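# Align the tilted magnet block stack and release it

## Task

Straighten the crooked stack of magnet blocks until every block sits squarely on the one below it, then open the grippers and release it.

## Robot and tools

Robot: two arms, left_arm and right_arm, each ending in a parallel two-finger gripper. The names are labels only and do not match image sides. The fingers point along the gripper's own +z axis and close along its y axis. The reported hand point lies between the finger pads, roughly 1 cm behind the tips.

World frame: all state lines use a single shared frame. Its origin is on the table top midway between the arms. +x points out over the table, +z points up, and left_arm sits on the +y side. Positions are in metres and orientations are quaternions (w,x,y,z). Printed hand positions can be off, more so when the arm is reaching far. Arms tend to finish a centimetre or more short of the command, usually too low.

Row layout: every motion command is a 14-number row, each number in [-1, 1]. The first seven are left_arm: dx, dy, dz, rx, ry, rz, opening. The next seven are right_arm in the same order. Send all 14 even when only one arm should move. dx..rz are offsets in the gripper's own axes, measured from its pose at the start of the action, not from the previous row. 1.0 means 0.6 m of translation or 180 degrees of rotation. rx, ry, rz form a single rotation vector. The opening is absolute, not an offset: +1 is fully open (0.094 m) and -1 is closed.

execute_actions(actions): a list of up to 15 actions. Each action is a table of up to 15 rows, one row per 1/30 s control step, and each action lasts 15 steps (0.5 s). A short table repeats its last row until the 15 steps are used. The first action of a call is measured from the last pose a result reported. Each step clips the commanded pose to within 70 mm and 16 degrees of the measured pose, so a far target needs several actions. After an action the arm only continues as far as its last clipped pose. An empty list just returns the state and images.

move(target, speed, blocking): target is one 14-number row of offsets from the pose in the last result that showed one. The gripper travels a straight path, taking the shorter rotation. speed is in m/s, from 0.002 to 0.5 (default 0.25), and rotation is capped at twice that in rad/s. Paths last 0.5 to 10 s and do not avoid obstacles or the other arm. The opening is sent when the move starts. The result adds a 'move:' line giving the ending (done, off_target, moving, held, fault), any limits (paced = the target was clipped, held = some steps were blocked and the arm may then jump faster), and each gripper's distance from its target. With blocking=false the result comes after 0.5 s. Use wait(0) to poll, or stop to brake. Other commands are refused until the move ends.

wait(seconds 0..10): lets time pass while each arm holds its last command. stop(): brakes a running move; the arm needs room to brake. zoom_image(camera, region=[x0,y0,x1,y1] pixels, max 504x504): gives a closer view from cam_head_left, cam_head_right (504x504), cam_left_wrist or cam_right_wrist (616x616, fisheye). finished_scene(scene): ends scene 1 or 2 for good and reports success. Call it only once the stack is aligned and both grippers have let go.

Result lines: each arm's pose, 'Hand target' (the pose the controller is now driving toward), grip_measured (the finger opening on the command scale), joint positions (the last number is the opening in metres), joint torques (these include offsets and friction), and step readings with HELD marking steps that were held back. 'pose unreachable' means the clearance check changed or blocked a command. FAULT lines mark arm stops. MOTOR HOT appears at 75 °C. At 90 °C the arm stops for 10 s, and at 100 °C the arm drops. Camera calibration is supplied, and changed values are listed when they differ.

Holding: to keep an arm in place, put the offset back to its wanted pose in the first call of a reply and zeros in later calls, raising the aim if it keeps sagging. To grip, command an opening about 0.03 below grip_measured; a smaller gap gives a lighter grip. Finger force is about 50-62 N per pad.

The simulation keeps running while you think, and the robot holds the last command. Occasional tugs on held parts or pushes on loose objects can happen.

Avoid: knocking or pushing anything off the table (automatic failure), arms colliding or pressing on each other, fast hits on the blocks, and targets set far past the contact point, since these press hard. Also avoid dropping or slamming the blocks and overheating motors by holding loads for long. A sensible approach is to locate the stack with the head cameras, approach above it, and gently push or regrip the misaligned blocks into line at low speed. Then open the gripper, lift clear, and check the images before ending the scene.

Each tool is called after ">>>" in YAML: its name, and indented under it one key for each argument.

## Session

>>> execute_actions:
  actions: []

Scene clock: 0.00 s.
left_arm: end_effector_position=(+0.3000, +0.0029, +0.2867) grip_measured=+1.000 end_effector_quat_wxyz=(+0.426, +0.473, +0.525, -0.565) | right_arm: end_effector_position=(+0.4882, -0.1491, +0.1338) grip_measured=+1.000 end_effector_quat_wxyz=(-0.083, +0.759, +0.622, +0.174)
Joint positions: left_arm=[-0.122  1.575  0.943  0.636  1.39  -0.196  0.094] | right_arm=[ 0.003  2.376  2.401 -1.385 -0.328  1.917  0.094]
Joint velocities: left_arm=[ 0.002 -0.022  0.002 -0.081  0.081  0.037  0.   ] | right_arm=[-0.002  0.032 -0.027  0.066 -0.037 -0.037  0.   ]
Joint torques (N m, as the arm reports them, + toward a larger angle): no reading
Motor temperatures (°C, as the motors report them): left_arm=[25 24 26 27 26 25] | right_arm=[26 26 23 26 26 25]
Hand target (left_arm): +0.300, +0.003, +0.287; +0.424, +0.471, +0.527, -0.566
Hand target (right_arm): +0.487, -0.150, +0.136; -0.081, +0.759, +0.623, +0.172

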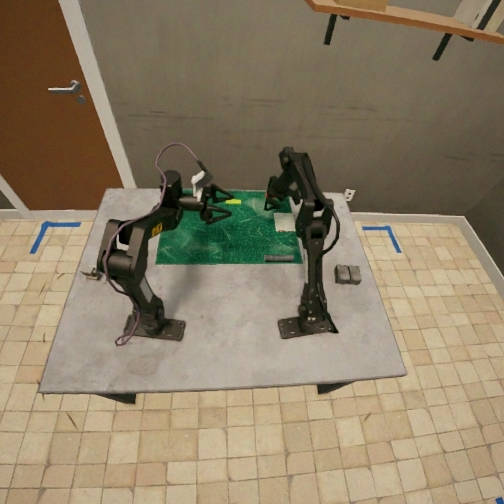

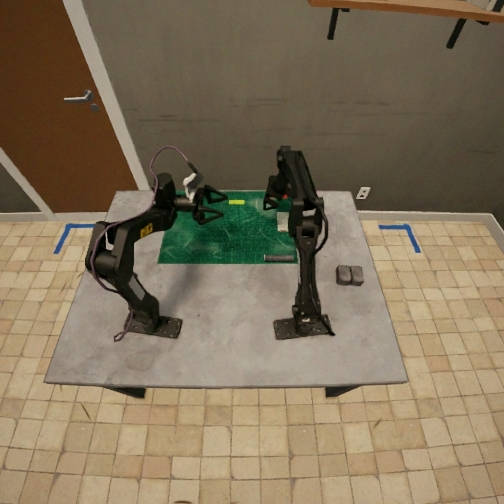

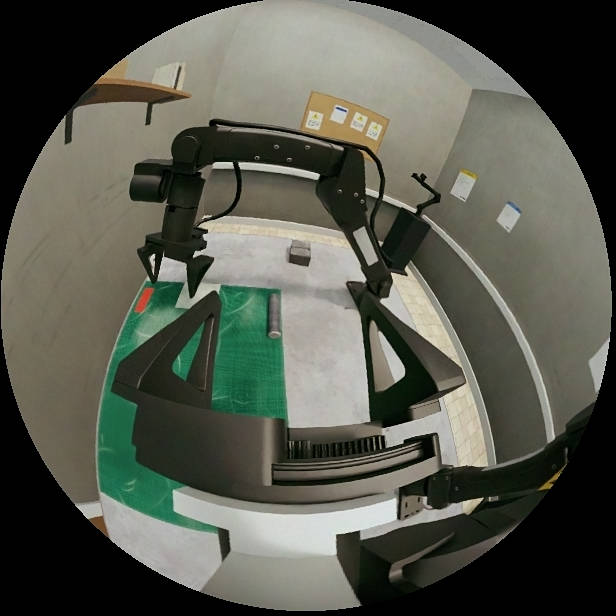

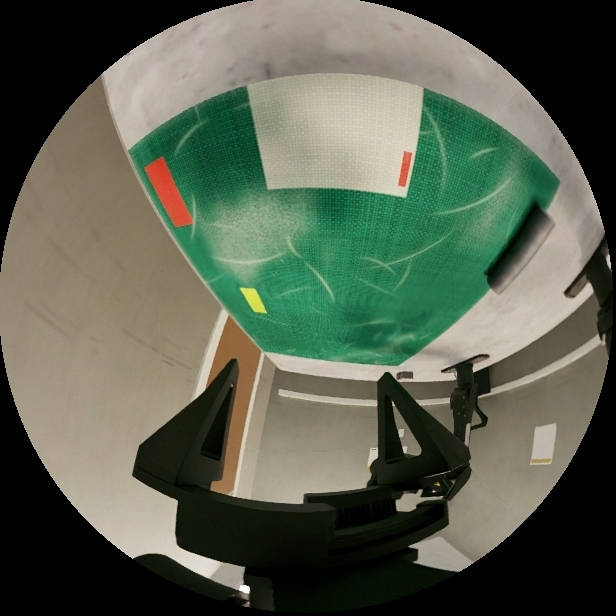

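>>> zoom_image:
  camera: "cam_head_left"
  region: [60, 240, 140, 310]

>>> zoom_image:
  camera: "cam_head_left"
  region: [250, 230, 380, 310]

>>> zoom_image:
  camera: "cam_right_wrist"
  region: [370, 340, 450, 410]

>>> zoom_image:
  camera: "cam_left_wrist"
  region: [250, 220, 350, 350]

Region (60, 240, 140, 310) of cam_head_left's 504x504 image, scaled by 6.300, with more detail than that image has; it fills the top 441 rows of this view, and the rest is white.

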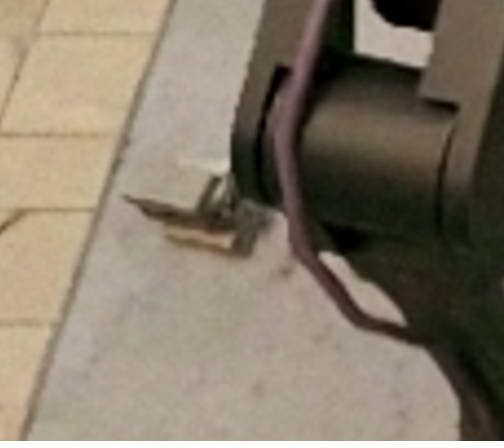

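Region (250, 230, 380, 310) of cam_head_left's 504x504 image, scaled by 3.877, with more detail than that image has; it fills the top 310 rows of this view, and the rest is white.

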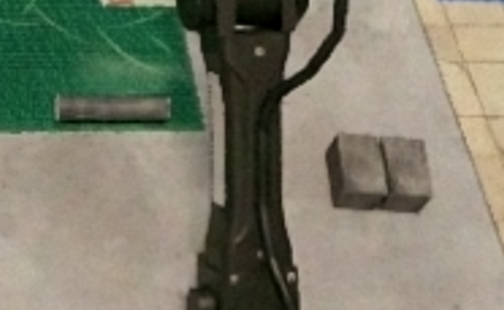

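Region (370, 340, 450, 410) of cam_right_wrist's 616x616 image, scaled by 6.300, with more detail than that image has; it fills the top 441 rows of this view, and the rest is white.

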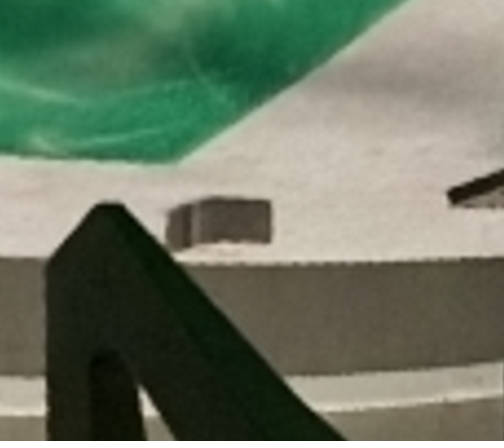

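Region (250, 220, 350, 350) of cam_left_wrist's 616x616 image, scaled by 3.877, with more detail than that image has; it fills the left 388 columns of this view, and the rest is white.

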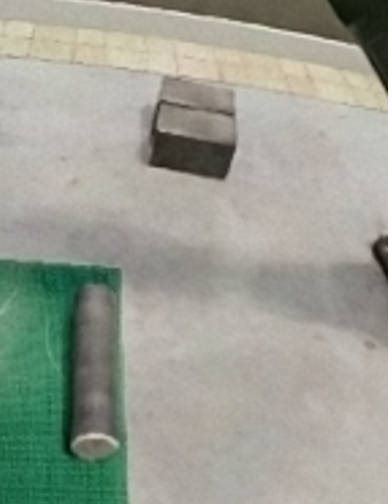

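>>> move:
  target: [0.0585,0.018,-0.4975,-0.5088,0.1394,-0.1598,1,0,0,0,0,0,0,1]
  speed: 0.4

Scene clock: 5.33 s.
left_arm: end_effector_position=(+0.3334, +0.3004, +0.2484) grip_measured=+1.000 end_effector_quat_wxyz=(+0.389, +0.010, +0.921, +0.000) | right_arm: end_effector_position=(+0.4882, -0.1491, +0.1338) grip_measured=+1.000 end_effector_quat_wxyz=(-0.083, +0.759, +0.622, +0.174)
Joint positions: left_arm=[ 0.318  1.152  1.162 -0.789  0.131  0.14   0.094] | right_arm=[ 0.003  2.376  2.401 -1.385 -0.328  1.917  0.094]
Joint velocities: left_arm=[ 0.007 -0.012  0.007 -0.022 -0.037 -0.11   0.   ] | right_arm=[ 0.002 -0.027  0.002  0.022  0.022  0.007  0.   ]
Joint torques (N m, as the arm reports them, + toward a larger angle): left_arm=[ 0.37 -2.11  8.72  1.41  0.02 -0.09] | right_arm=[  0.07 -16.5    5.88   0.59  -0.17  -0.02]
Motor temperatures (°C, as the motors report them): left_arm=[25 25 27 28 26 25] | right_arm=[26 29 24 26 26 25]
Hand target (left_arm): +0.333, +0.303, +0.249; +0.381, +0.004, +0.925, +0.002
Hand target (right_arm): +0.488, -0.149, +0.134; -0.083, +0.759, +0.622, +0.174
Off the commanded pose (left_arm): 0.004 m, 1 deg.
Off the commanded pose (right_arm): 0.000 m, 0 deg.
move: done
camera_calibration (this result's frames):
cam_left_wrist: T_world_to_cam=[[-0.0141766, -0.998964, 0.0432399, 0.279868], [-0.997582, 0.0170728, 0.0673623, 0.308751], [-0.0680307, -0.0421804, -0.996791, 0.3954], [0, 0, 0, 1]] pos_world=[0.338871, 0.290985, 0.361232]

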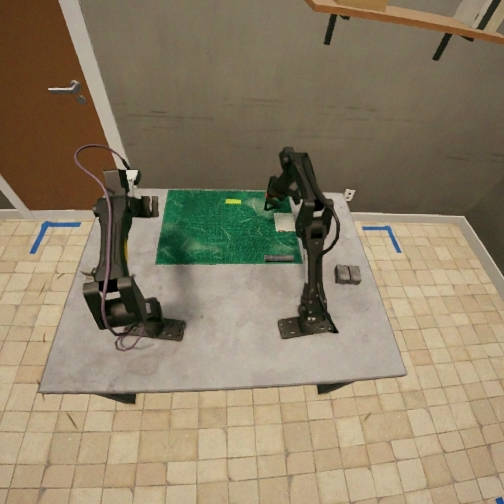

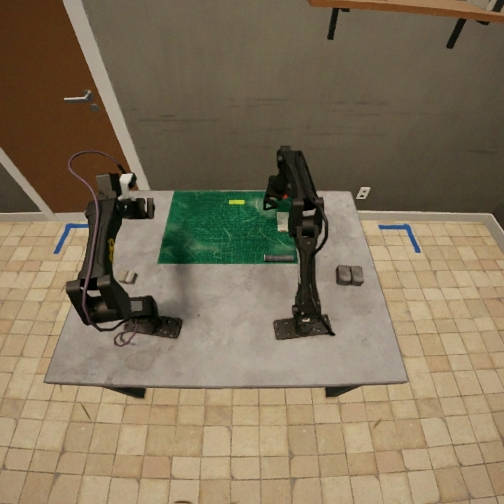

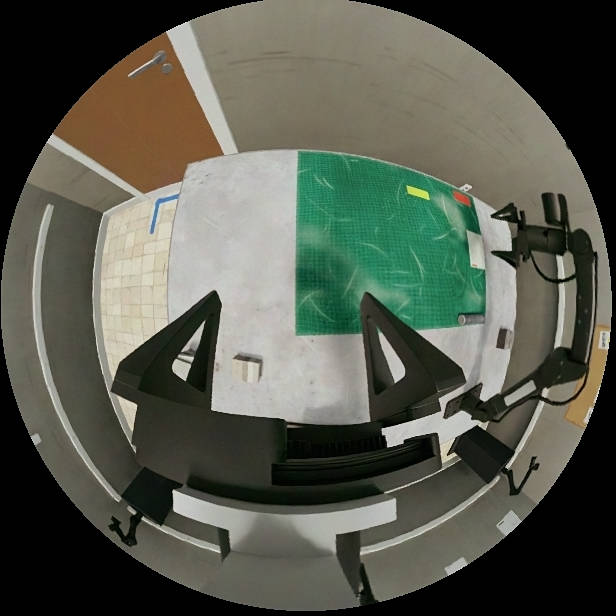

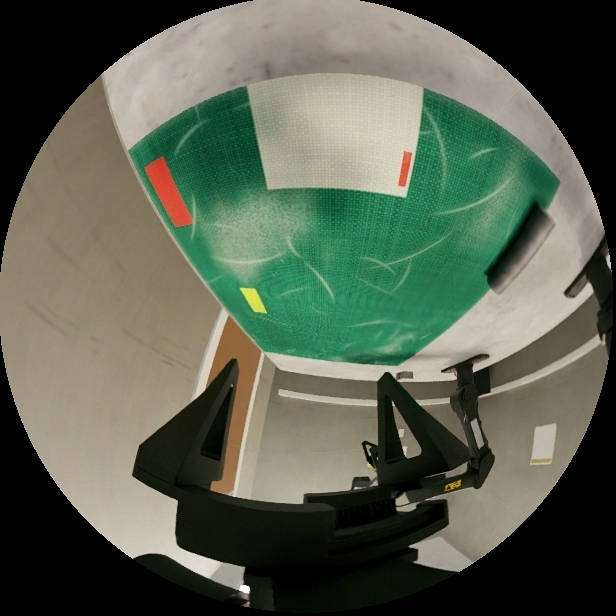

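>>> zoom_image:
  camera: "cam_left_wrist"
  region: [160, 320, 290, 410]

>>> zoom_image:
  camera: "cam_head_right"
  region: [90, 245, 170, 305]

Region (160, 320, 290, 410) of cam_left_wrist's 616x616 image, scaled by 3.877, with more detail than that image has; it fills the top 349 rows of this view, and the rest is white.

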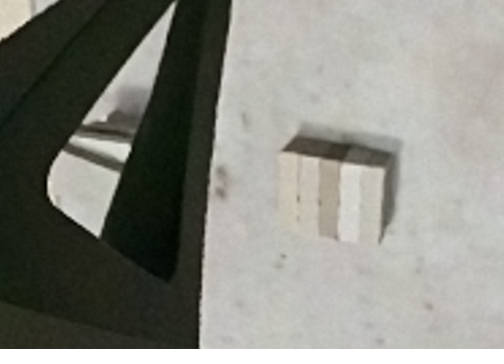

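Region (90, 245, 170, 305) of cam_head_right's 504x504 image, scaled by 6.300, with more detail than that image has; it fills the top 378 rows of this view, and the rest is white.

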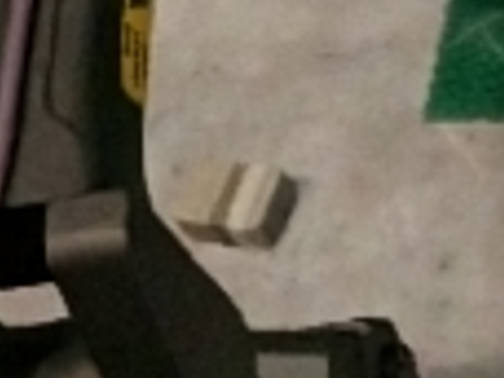

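>>> move:
  target: [0.288,0.311,-0.107,-0.199,0.002,-0.194,1,-0.224,-0.429,-0.16,0,0,0,1]
  speed: 0.3

Scene clock: 8.53 s.
left_arm: end_effector_position=(+0.1714, +0.4910, +0.1712) grip_measured=+1.000 end_effector_quat_wxyz=(+0.352, -0.384, +0.839, +0.160) | right_arm: end_effector_position=(+0.2100, -0.2530, +0.1488) grip_measured=+1.000 end_effector_quat_wxyz=(-0.078, +0.758, +0.623, +0.178)
Joint positions: left_arm=[ 1.123  0.894  0.738 -0.625  0.086  0.084  0.094] | right_arm=[-0.376  1.238  1.059 -1.309 -0.383  1.517  0.094]
Joint velocities: left_arm=[-0.022 -0.012 -0.002  0.051 -0.037  0.066  0.   ] | right_arm=[-0.027 -0.007  0.007 -0.066  0.037 -0.022  0.   ]
Joint torques (N m, as the arm reports them, + toward a larger angle): left_arm=[ 0.66 -1.19  5.97  1.69  0.13  0.05] | right_arm=[-0.74 -5.7   4.42  0.15 -0.24 -0.11]
Motor temperatures (°C, as the motors report them): left_arm=[25 24 28 29 26 25] | right_arm=[26 30 24 26 26 25]
Hand target (left_arm): +0.170, +0.490, +0.166; +0.349, -0.384, +0.841, +0.157
Hand target (right_arm): +0.200, -0.251, +0.146; -0.087, +0.758, +0.622, +0.175
Off the commanded pose (left_arm): 0.001 m, 1 deg.
Off the commanded pose (right_arm): 0.010 m, 1 deg.
move: done
camera_calibration (this result's frames):
cam_left_wrist: T_world_to_cam=[[0.758251, -0.649872, 0.0521695, 0.166018], [-0.651911, -0.754748, 0.0732687, 0.467773], [-0.0082405, -0.0895659, -0.995947, 0.328351], [0, 0, 0, 1]] pos_world=[0.181769, 0.49035, 0.284086]
cam_right_wrist: T_world_to_cam=[[-0.985486, 0.0579612, -0.159555, 0.244288], [-0.105459, 0.527493, 0.842989, 0.077559], [0.133025, 0.84758, -0.513724, 0.368872], [0, 0, 0, 1]] pos_world=[0.199853, -0.367719, 0.163094]

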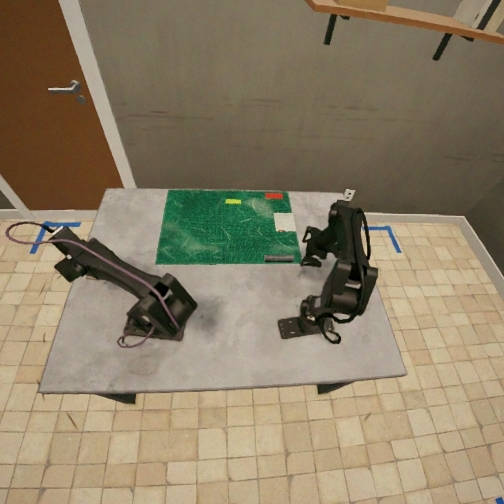

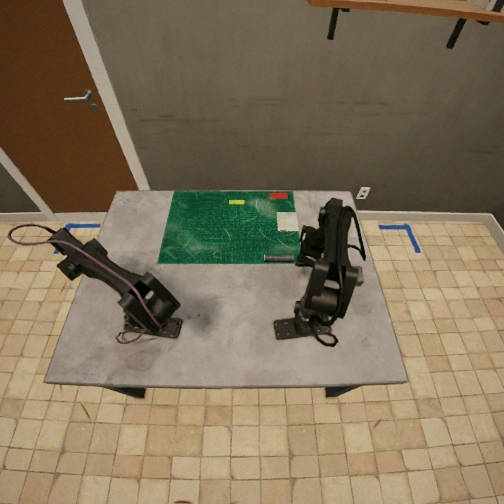

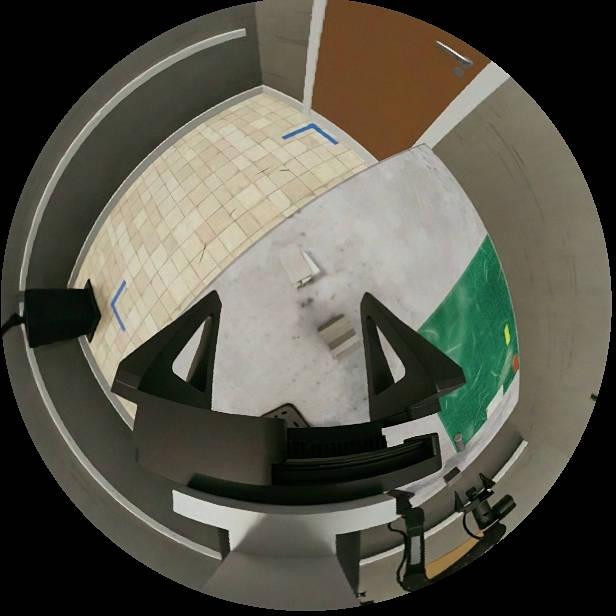

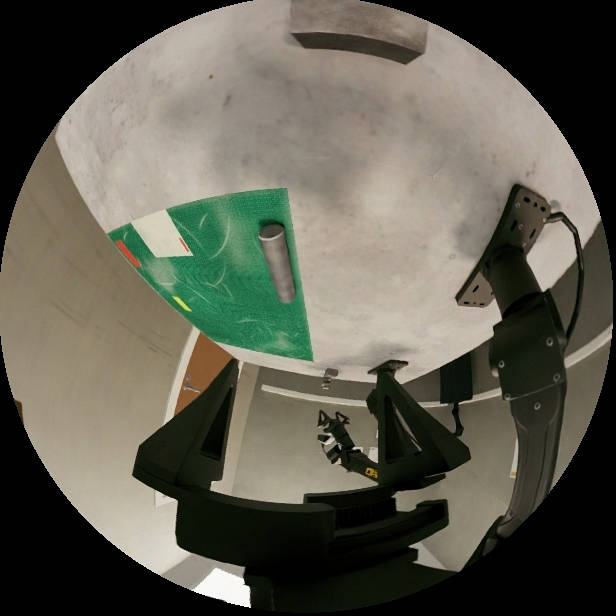

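>>> zoom_image:
  camera: "cam_left_wrist"
  region: [260, 225, 340, 305]

>>> zoom_image:
  camera: "cam_right_wrist"
  region: [300, 350, 360, 410]

Region (260, 225, 340, 305) of cam_left_wrist's 616x616 image, scaled by 6.300, with more detail than that image has.

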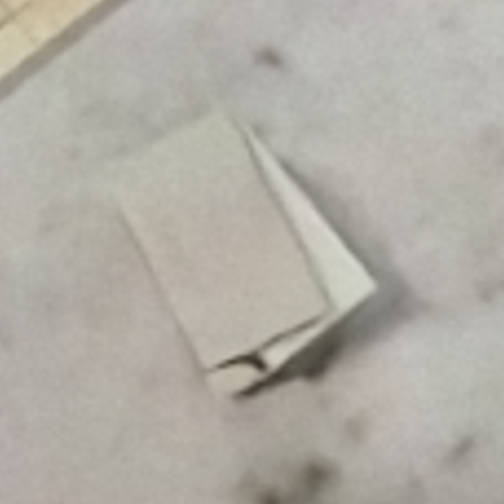

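Region (300, 350, 360, 410) of cam_right_wrist's 616x616 image, scaled by 8.400, with more detail than that image has.

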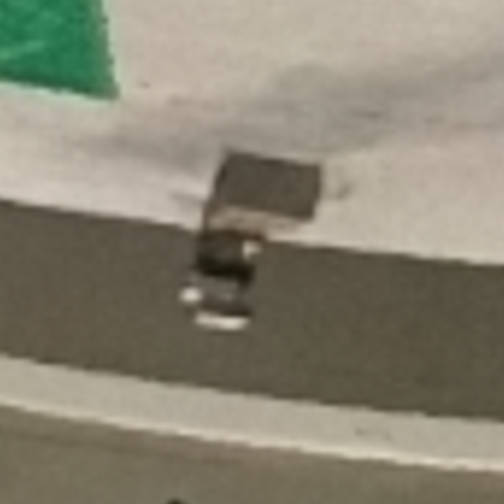

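>>> move:
  target: [0.0415,-0.0097,0.1272,-0.0751,0.2449,-0.1778,1,0,0,0,0,0,0,1]
  speed: 0.3

Scene clock: 13.10 s.
left_arm: end_effector_position=(+0.2017, +0.5111, +0.0996) grip_measured=+1.000 end_effector_quat_wxyz=(-0.004, +0.651, -0.759, -0.006) | right_arm: end_effector_position=(+0.2097, -0.2529, +0.1488) grip_measured=+1.000 end_effector_quat_wxyz=(-0.079, +0.757, +0.624, +0.178)
Joint positions: left_arm=[ 1.024  1.74   1.377 -1.199 -0.011 -0.539  0.094] | right_arm=[-0.376  1.238  1.059 -1.31  -0.383  1.514  0.094]
Joint velocities: left_arm=[-0.012 -0.012 -0.012 -0.051 -0.007 -0.022  0.   ] | right_arm=[-0.017  0.017 -0.012  0.081 -0.022 -0.037  0.   ]
Joint torques (N m, as the arm reports them, + toward a larger angle): left_arm=[ 0.93 -7.3   7.79  0.1   0.04 -0.09] | right_arm=[-0.02 -3.88  5.81  0.36 -0.18  0.  ]
Motor temperatures (°C, as the motors report them): left_arm=[25 25 28 29 26 25] | right_arm=[26 29 24 26 26 25]
Hand target (left_arm): +0.201, +0.514, +0.101; +0.000, -0.658, +0.753, +0.003
Hand target (right_arm): +0.210, -0.253, +0.149; -0.078, +0.758, +0.623, +0.178
Off the commanded pose (left_arm): 0.004 m, 2 deg.
Off the commanded pose (right_arm): 0.000 m, 0 deg.
move: done
camera_calibration (this result's frames):
cam_left_wrist: T_world_to_cam=[[0.993258, -0.112257, 0.0289285, -0.160051], [-0.0954855, -0.65075, 0.753265, 0.274854], [-0.0657336, -0.750948, -0.657081, 0.575031], [0, 0, 0, 1]] pos_world=[0.223015, 0.592713, 0.175434]
cam_right_wrist: T_world_to_cam=[[-0.985642, 0.0551725, -0.15958, 0.243371], [-0.106992, 0.52707, 0.84306, 0.0776649], [0.130624, 0.848029, -0.513599, 0.369393], [0, 0, 0, 1]] pos_world=[0.199935, -0.367618, 0.163081]

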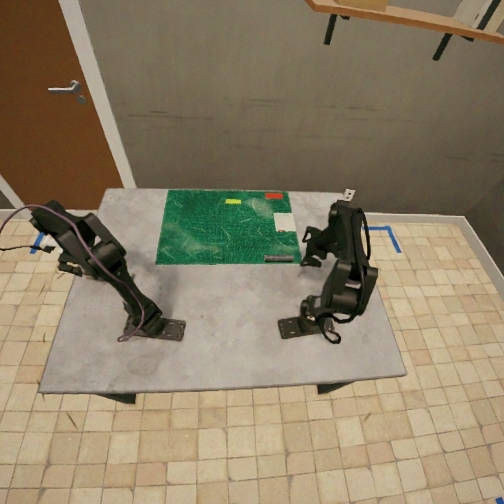

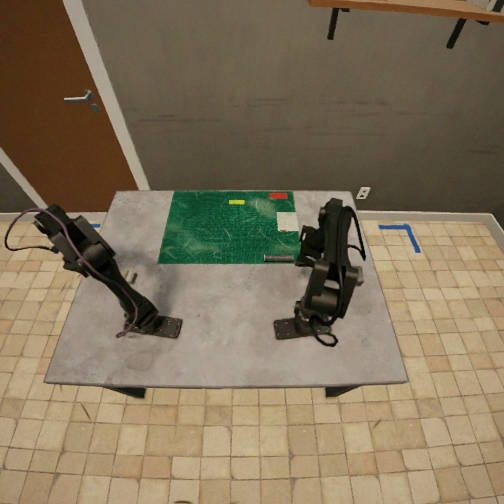

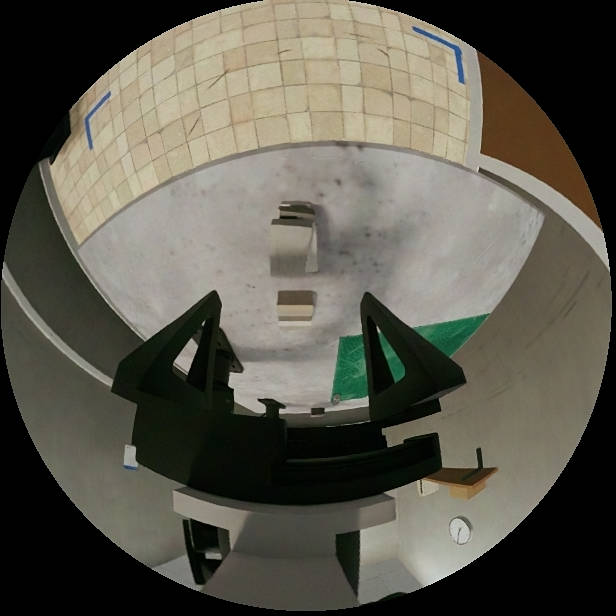

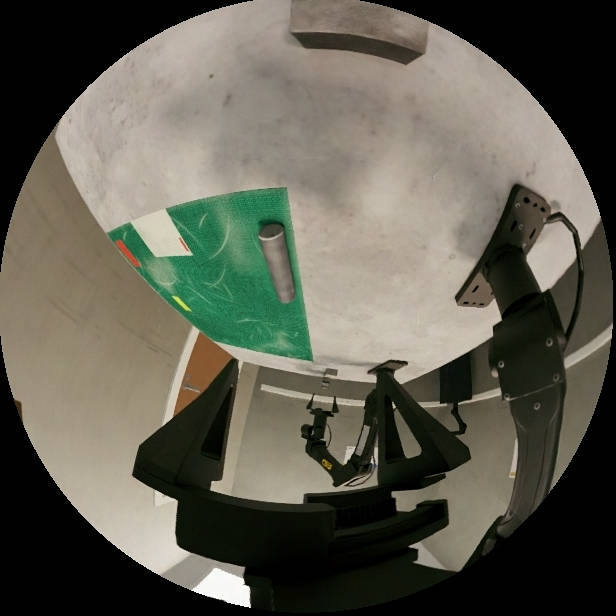

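>>> zoom_image:
  camera: "cam_left_wrist"
  region: [245, 185, 345, 285]

>>> zoom_image:
  camera: "cam_right_wrist"
  region: [290, 355, 360, 425]

Region (245, 185, 345, 285) of cam_left_wrist's 616x616 image, scaled by 5.040, with more detail than that image has.

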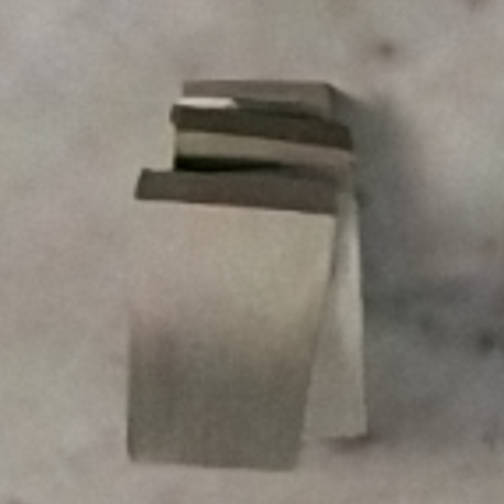

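Region (290, 355, 360, 425) of cam_right_wrist's 616x616 image, scaled by 7.200, with more detail than that image has.

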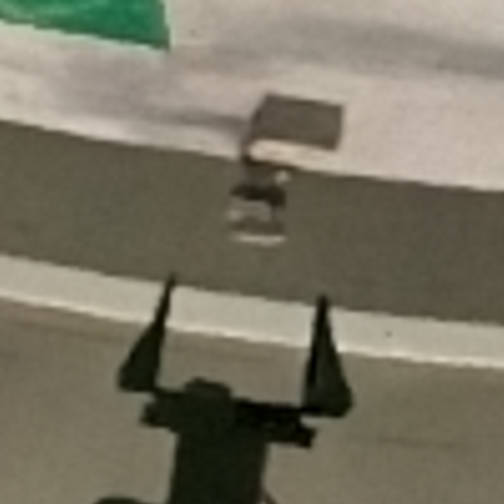

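>>> move:
  target: [-0.005,0,0.09,0,0,-0.005,0.7,0,0,0,0,0,0,1]
  speed: 0.1

Scene clock: 15.30 s.
left_arm: end_effector_position=(+0.2041, +0.5139, +0.0519) grip_measured=+0.702 end_effector_quat_wxyz=(-0.008, +0.654, -0.757, -0.007) | right_arm: end_effector_position=(+0.2097, -0.2529, +0.1488) grip_measured=+1.000 end_effector_quat_wxyz=(-0.079, +0.757, +0.624, +0.178)
Joint positions: left_arm=[ 1.024  1.784  1.236 -1.005 -0.01  -0.546  0.08 ] | right_arm=[-0.376  1.238  1.059 -1.31  -0.383  1.514  0.094]
Joint velocities: left_arm=[-0.007  0.002  0.012  0.051 -0.037  0.037 -0.   ] | right_arm=[-0.002 -0.002  0.007  0.007  0.037 -0.066  0.   ]
Joint torques (N m, as the arm reports them, + toward a larger angle): left_arm=[ 0.34 -7.68  4.86  0.39  0.01 -0.07] | right_arm=[ 0.05 -3.88  5.98  0.35 -0.19 -0.04]
Motor temperatures (°C, as the motors report them): left_arm=[25 25 28 29 26 25] | right_arm=[26 29 24 26 26 25]
Hand target (left_arm): +0.202, +0.514, +0.046; +0.004, -0.657, +0.754, +0.006
Hand target (right_arm): +0.210, -0.253, +0.149; -0.079, +0.757, +0.624, +0.178
Off the commanded pose (left_arm): 0.007 m, 1 deg.
Off the commanded pose (right_arm): 0.000 m, 0 deg.
move: done
camera_calibration (this result's frames):
cam_left_wrist: T_world_to_cam=[[0.993784, -0.106015, 0.0339693, -0.164278], [-0.0955752, -0.656038, 0.748652, 0.315783], [-0.0570833, -0.747245, -0.662092, 0.542477], [0, 0, 0, 1]] pos_world=[0.224404, 0.595113, 0.128339]
cam_right_wrist: T_world_to_cam=[[-0.985642, 0.0551725, -0.15958, 0.243371], [-0.106992, 0.52707, 0.84306, 0.0776649], [0.130624, 0.848029, -0.513599, 0.369393], [0, 0, 0, 1]] pos_world=[0.199935, -0.367618, 0.163081]

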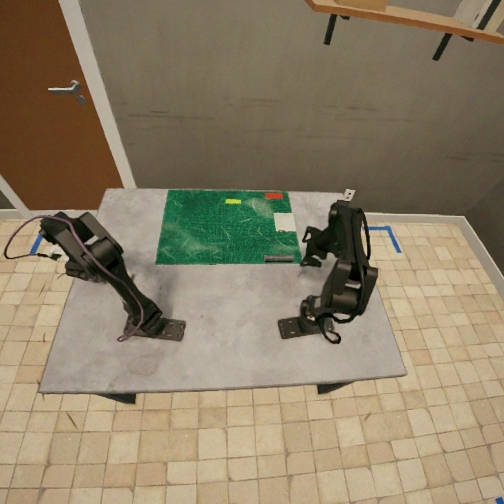

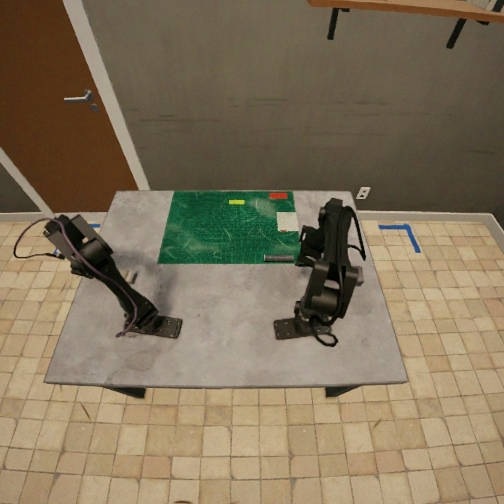

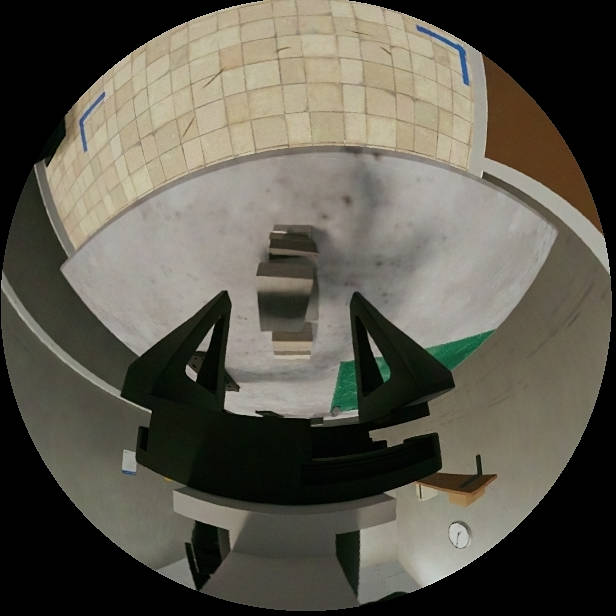

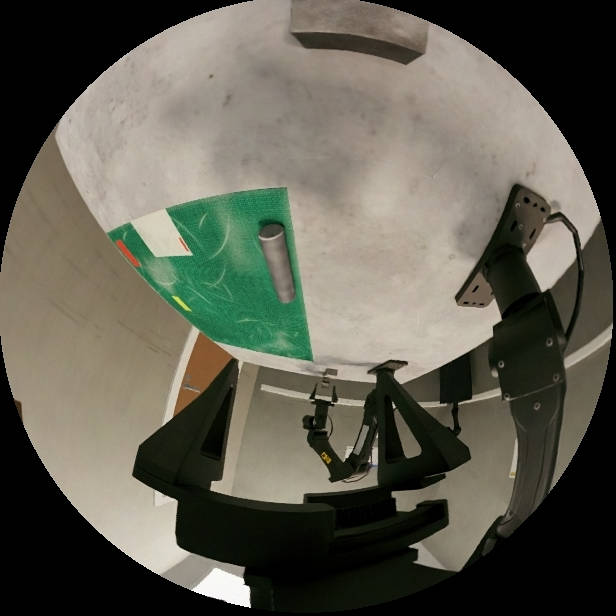

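>>> zoom_image:
  camera: "cam_left_wrist"
  region: [210, 210, 370, 370]

>>> zoom_image:
  camera: "cam_right_wrist"
  region: [290, 355, 360, 425]

Region (210, 210, 370, 370) of cam_left_wrist's 616x616 image, scaled by 3.150, with more detail than that image has.

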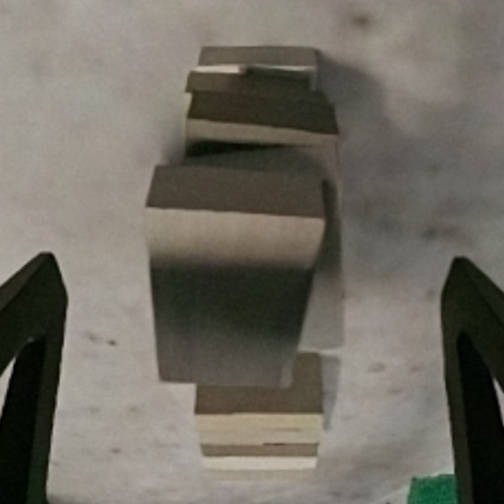

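Region (290, 355, 360, 425) of cam_right_wrist's 616x616 image, scaled by 7.200, with more detail than that image has.

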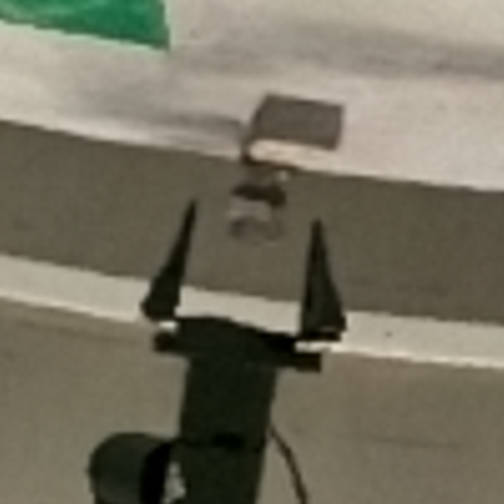

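>>> move:
  target: [0,0.002,0.063,0,0.004,-0.005,0.5,0,0,0,0,0,0,1]
  speed: 0.06

>>> zoom_image:
  camera: "cam_left_wrist"
  region: [200, 230, 380, 410]

>>> zoom_image:
  camera: "cam_right_wrist"
  region: [290, 355, 360, 425]

Scene clock: 17.00 s.
left_arm: end_effector_position=(+0.2060, +0.5155, +0.0216) grip_measured=+0.502 end_effector_quat_wxyz=(-0.010, +0.655, -0.755, -0.005) | right_arm: end_effector_position=(+0.2097, -0.2529, +0.1488) grip_measured=+1.000 end_effector_quat_wxyz=(-0.079, +0.757, +0.624, +0.178)
Joint positions: left_arm=[ 1.024  1.832  1.168 -0.887 -0.008 -0.55   0.071] | right_arm=[-0.376  1.238  1.059 -1.31  -0.383  1.514  0.094]
Joint velocities: left_arm=[-0.017  0.017 -0.002  0.007 -0.022 -0.037  0.001] | right_arm=[-0.002  0.007 -0.012 -0.037 -0.037  0.022  0.   ]
Joint torques (N m, as the arm reports them, + toward a larger angle): left_arm=[ 0.54 -7.69  4.47  0.41  0.06 -0.08] | right_arm=[ 0.   -3.86  5.88  0.31 -0.18 -0.03]
Motor temperatures (°C, as the motors report them): left_arm=[25 25 28 29 26 25] | right_arm=[26 28 25 26 26 25]
Hand target (left_arm): +0.203, +0.514, +0.014; +0.003, -0.660, +0.752, +0.002
Hand target (right_arm): +0.210, -0.253, +0.149; -0.079, +0.757, +0.624, +0.178
Off the commanded pose (left_arm): 0.008 m, 1 deg.
Off the commanded pose (right_arm): 0.000 m, 0 deg.
move: done
camera_calibration (this result's frames):
cam_left_wrist: T_world_to_cam=[[0.994077, -0.101908, 0.0377569, -0.167258], [-0.095733, -0.656682, 0.748066, 0.340032], [-0.0514398, -0.74725, -0.662549, 0.522591], [0, 0, 0, 1]] pos_world=[0.225701, 0.596754, 0.0981908]
cam_right_wrist: T_world_to_cam=[[-0.985642, 0.0551725, -0.15958, 0.243371], [-0.106992, 0.52707, 0.84306, 0.0776649], [0.130624, 0.848029, -0.513599, 0.369393], [0, 0, 0, 1]] pos_world=[0.199935, -0.367618, 0.163081]

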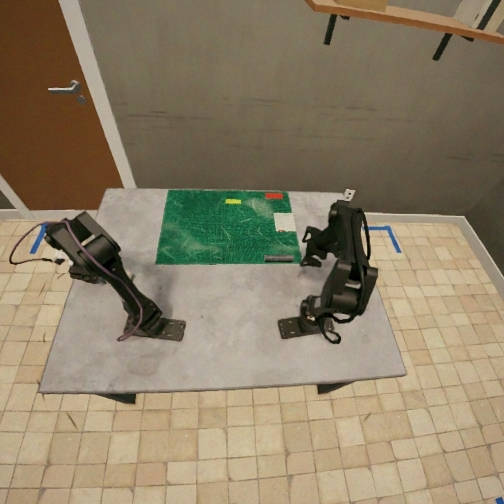

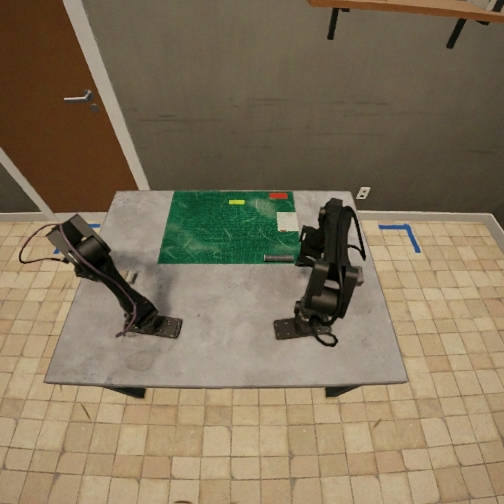

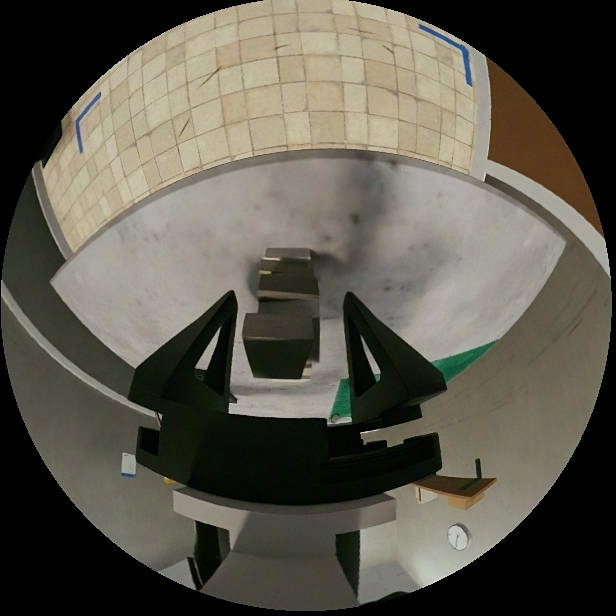

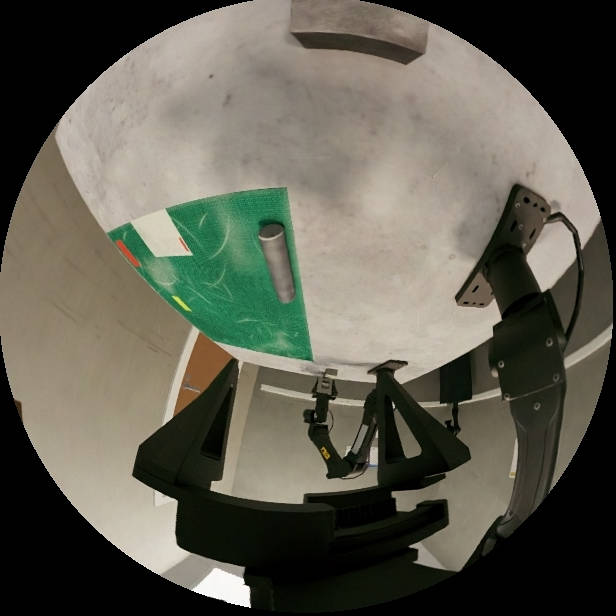

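Region (200, 230, 380, 410) of cam_left_wrist's 616x616 image, scaled by 2.800, with more detail than that image has.

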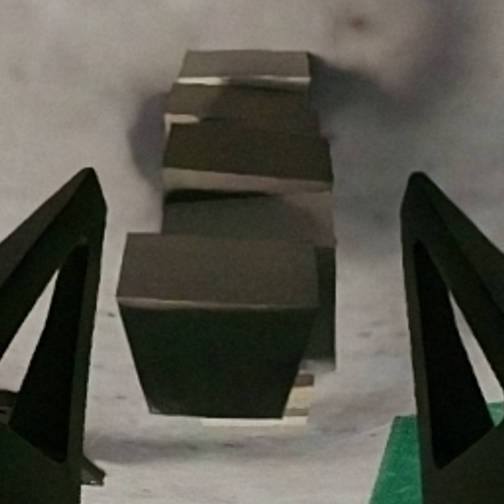

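Region (290, 355, 360, 425) of cam_right_wrist's 616x616 image, scaled by 7.200, with more detail than that image has.

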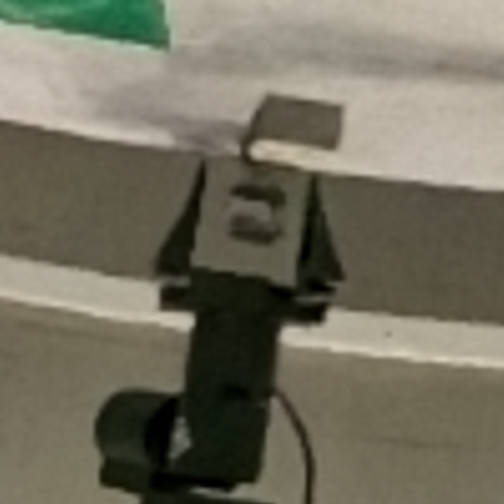

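>>> move:
  target: [0.004,0.009,0.024,0,0.004,-0.005,0.3,0,0,0,0,0,0,1]
  speed: 0.03

>>> zoom_image:
  camera: "cam_left_wrist"
  region: [200, 230, 380, 410]

>>> zoom_image:
  camera: "cam_right_wrist"
  region: [290, 355, 360, 425]

Scene clock: 18.43 s.
left_arm: end_effector_position=(+0.2039, +0.5154, +0.0157) grip_measured=+0.302 end_effector_quat_wxyz=(-0.013, +0.658, -0.753, -0.005) | right_arm: end_effector_position=(+0.2097, -0.2529, +0.1488) grip_measured=+1.000 end_effector_quat_wxyz=(-0.079, +0.757, +0.624, +0.178)
Joint positions: left_arm=[ 1.03   1.832  1.142 -0.855 -0.005 -0.55   0.061] | right_arm=[-0.376  1.238  1.059 -1.31  -0.383  1.514  0.094]
Joint velocities: left_arm=[ 0.017 -0.017 -0.002  0.007 -0.022 -0.037  0.   ] | right_arm=[ 0.012  0.007  0.007 -0.051  0.022  0.051  0.   ]
Joint torques (N m, as the arm reports them, + toward a larger angle): left_arm=[ 0.64 -7.39  4.3   0.4   0.04 -0.04] | right_arm=[ 0.03 -3.82  5.98  0.35 -0.18 -0.01]
Motor temperatures (°C, as the motors report them): left_arm=[25 25 28 29 26 25] | right_arm=[26 28 25 26 26 25]
Hand target (left_arm): +0.201, +0.514, +0.007; +0.005, -0.661, +0.750, +0.001
Hand target (right_arm): +0.210, -0.253, +0.149; -0.079, +0.757, +0.624, +0.178
Off the commanded pose (left_arm): 0.009 m, 1 deg.
Off the commanded pose (right_arm): 0.000 m, 0 deg.
move: done
camera_calibration (this result's frames):
cam_left_wrist: T_world_to_cam=[[0.994494, -0.095633, 0.0428441, -0.168386], [-0.0955415, -0.65951, 0.7456, 0.345666], [-0.0430478, -0.745588, -0.665015, 0.516003], [0, 0, 0, 1]] pos_world=[0.222698, 0.596593, 0.0926356]
cam_right_wrist: T_world_to_cam=[[-0.985642, 0.0551725, -0.15958, 0.243371], [-0.106992, 0.52707, 0.84306, 0.0776649], [0.130624, 0.848029, -0.513599, 0.369393], [0, 0, 0, 1]] pos_world=[0.199935, -0.367618, 0.163081]

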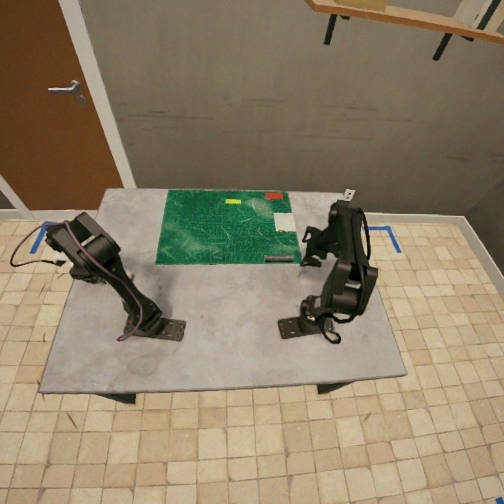

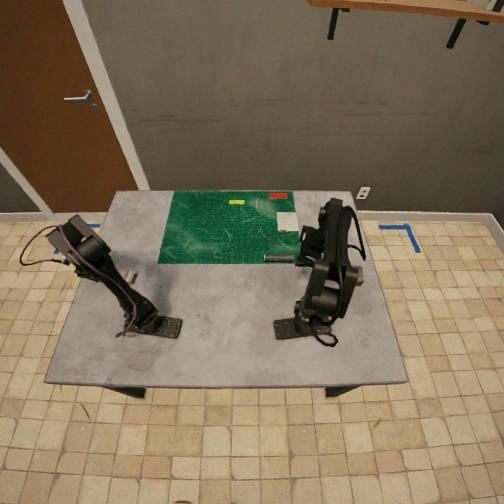

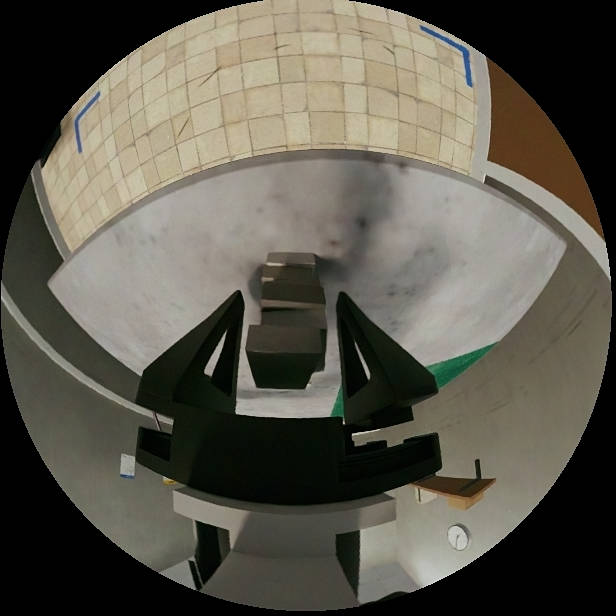

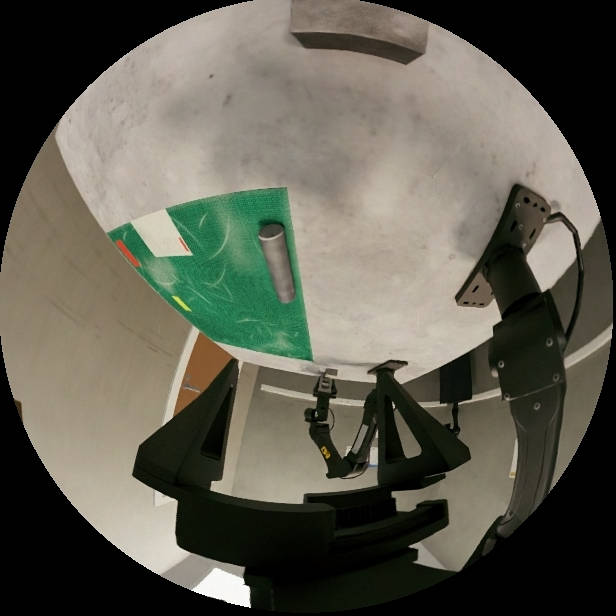

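Region (200, 230, 380, 410) of cam_left_wrist's 616x616 image, scaled by 2.800, with more detail than that image has.

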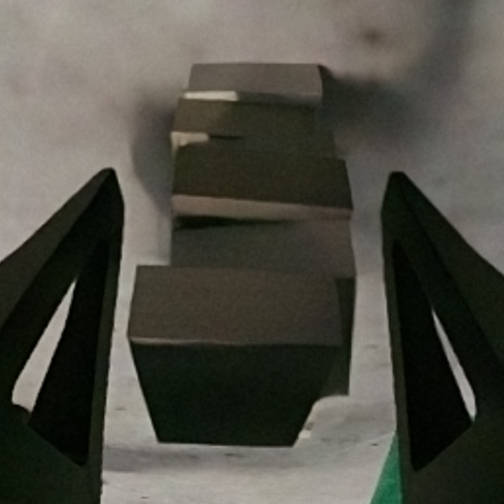

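Region (290, 355, 360, 425) of cam_right_wrist's 616x616 image, scaled by 7.200, with more detail than that image has.

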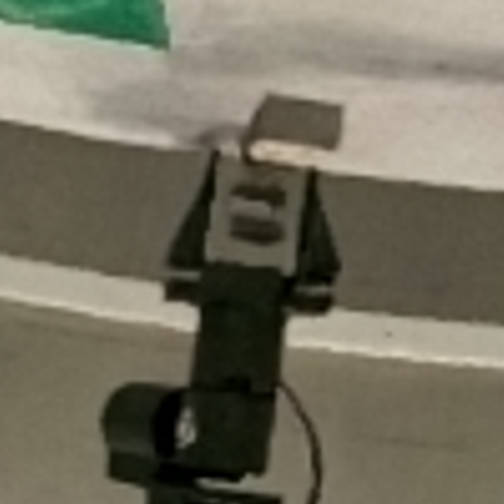

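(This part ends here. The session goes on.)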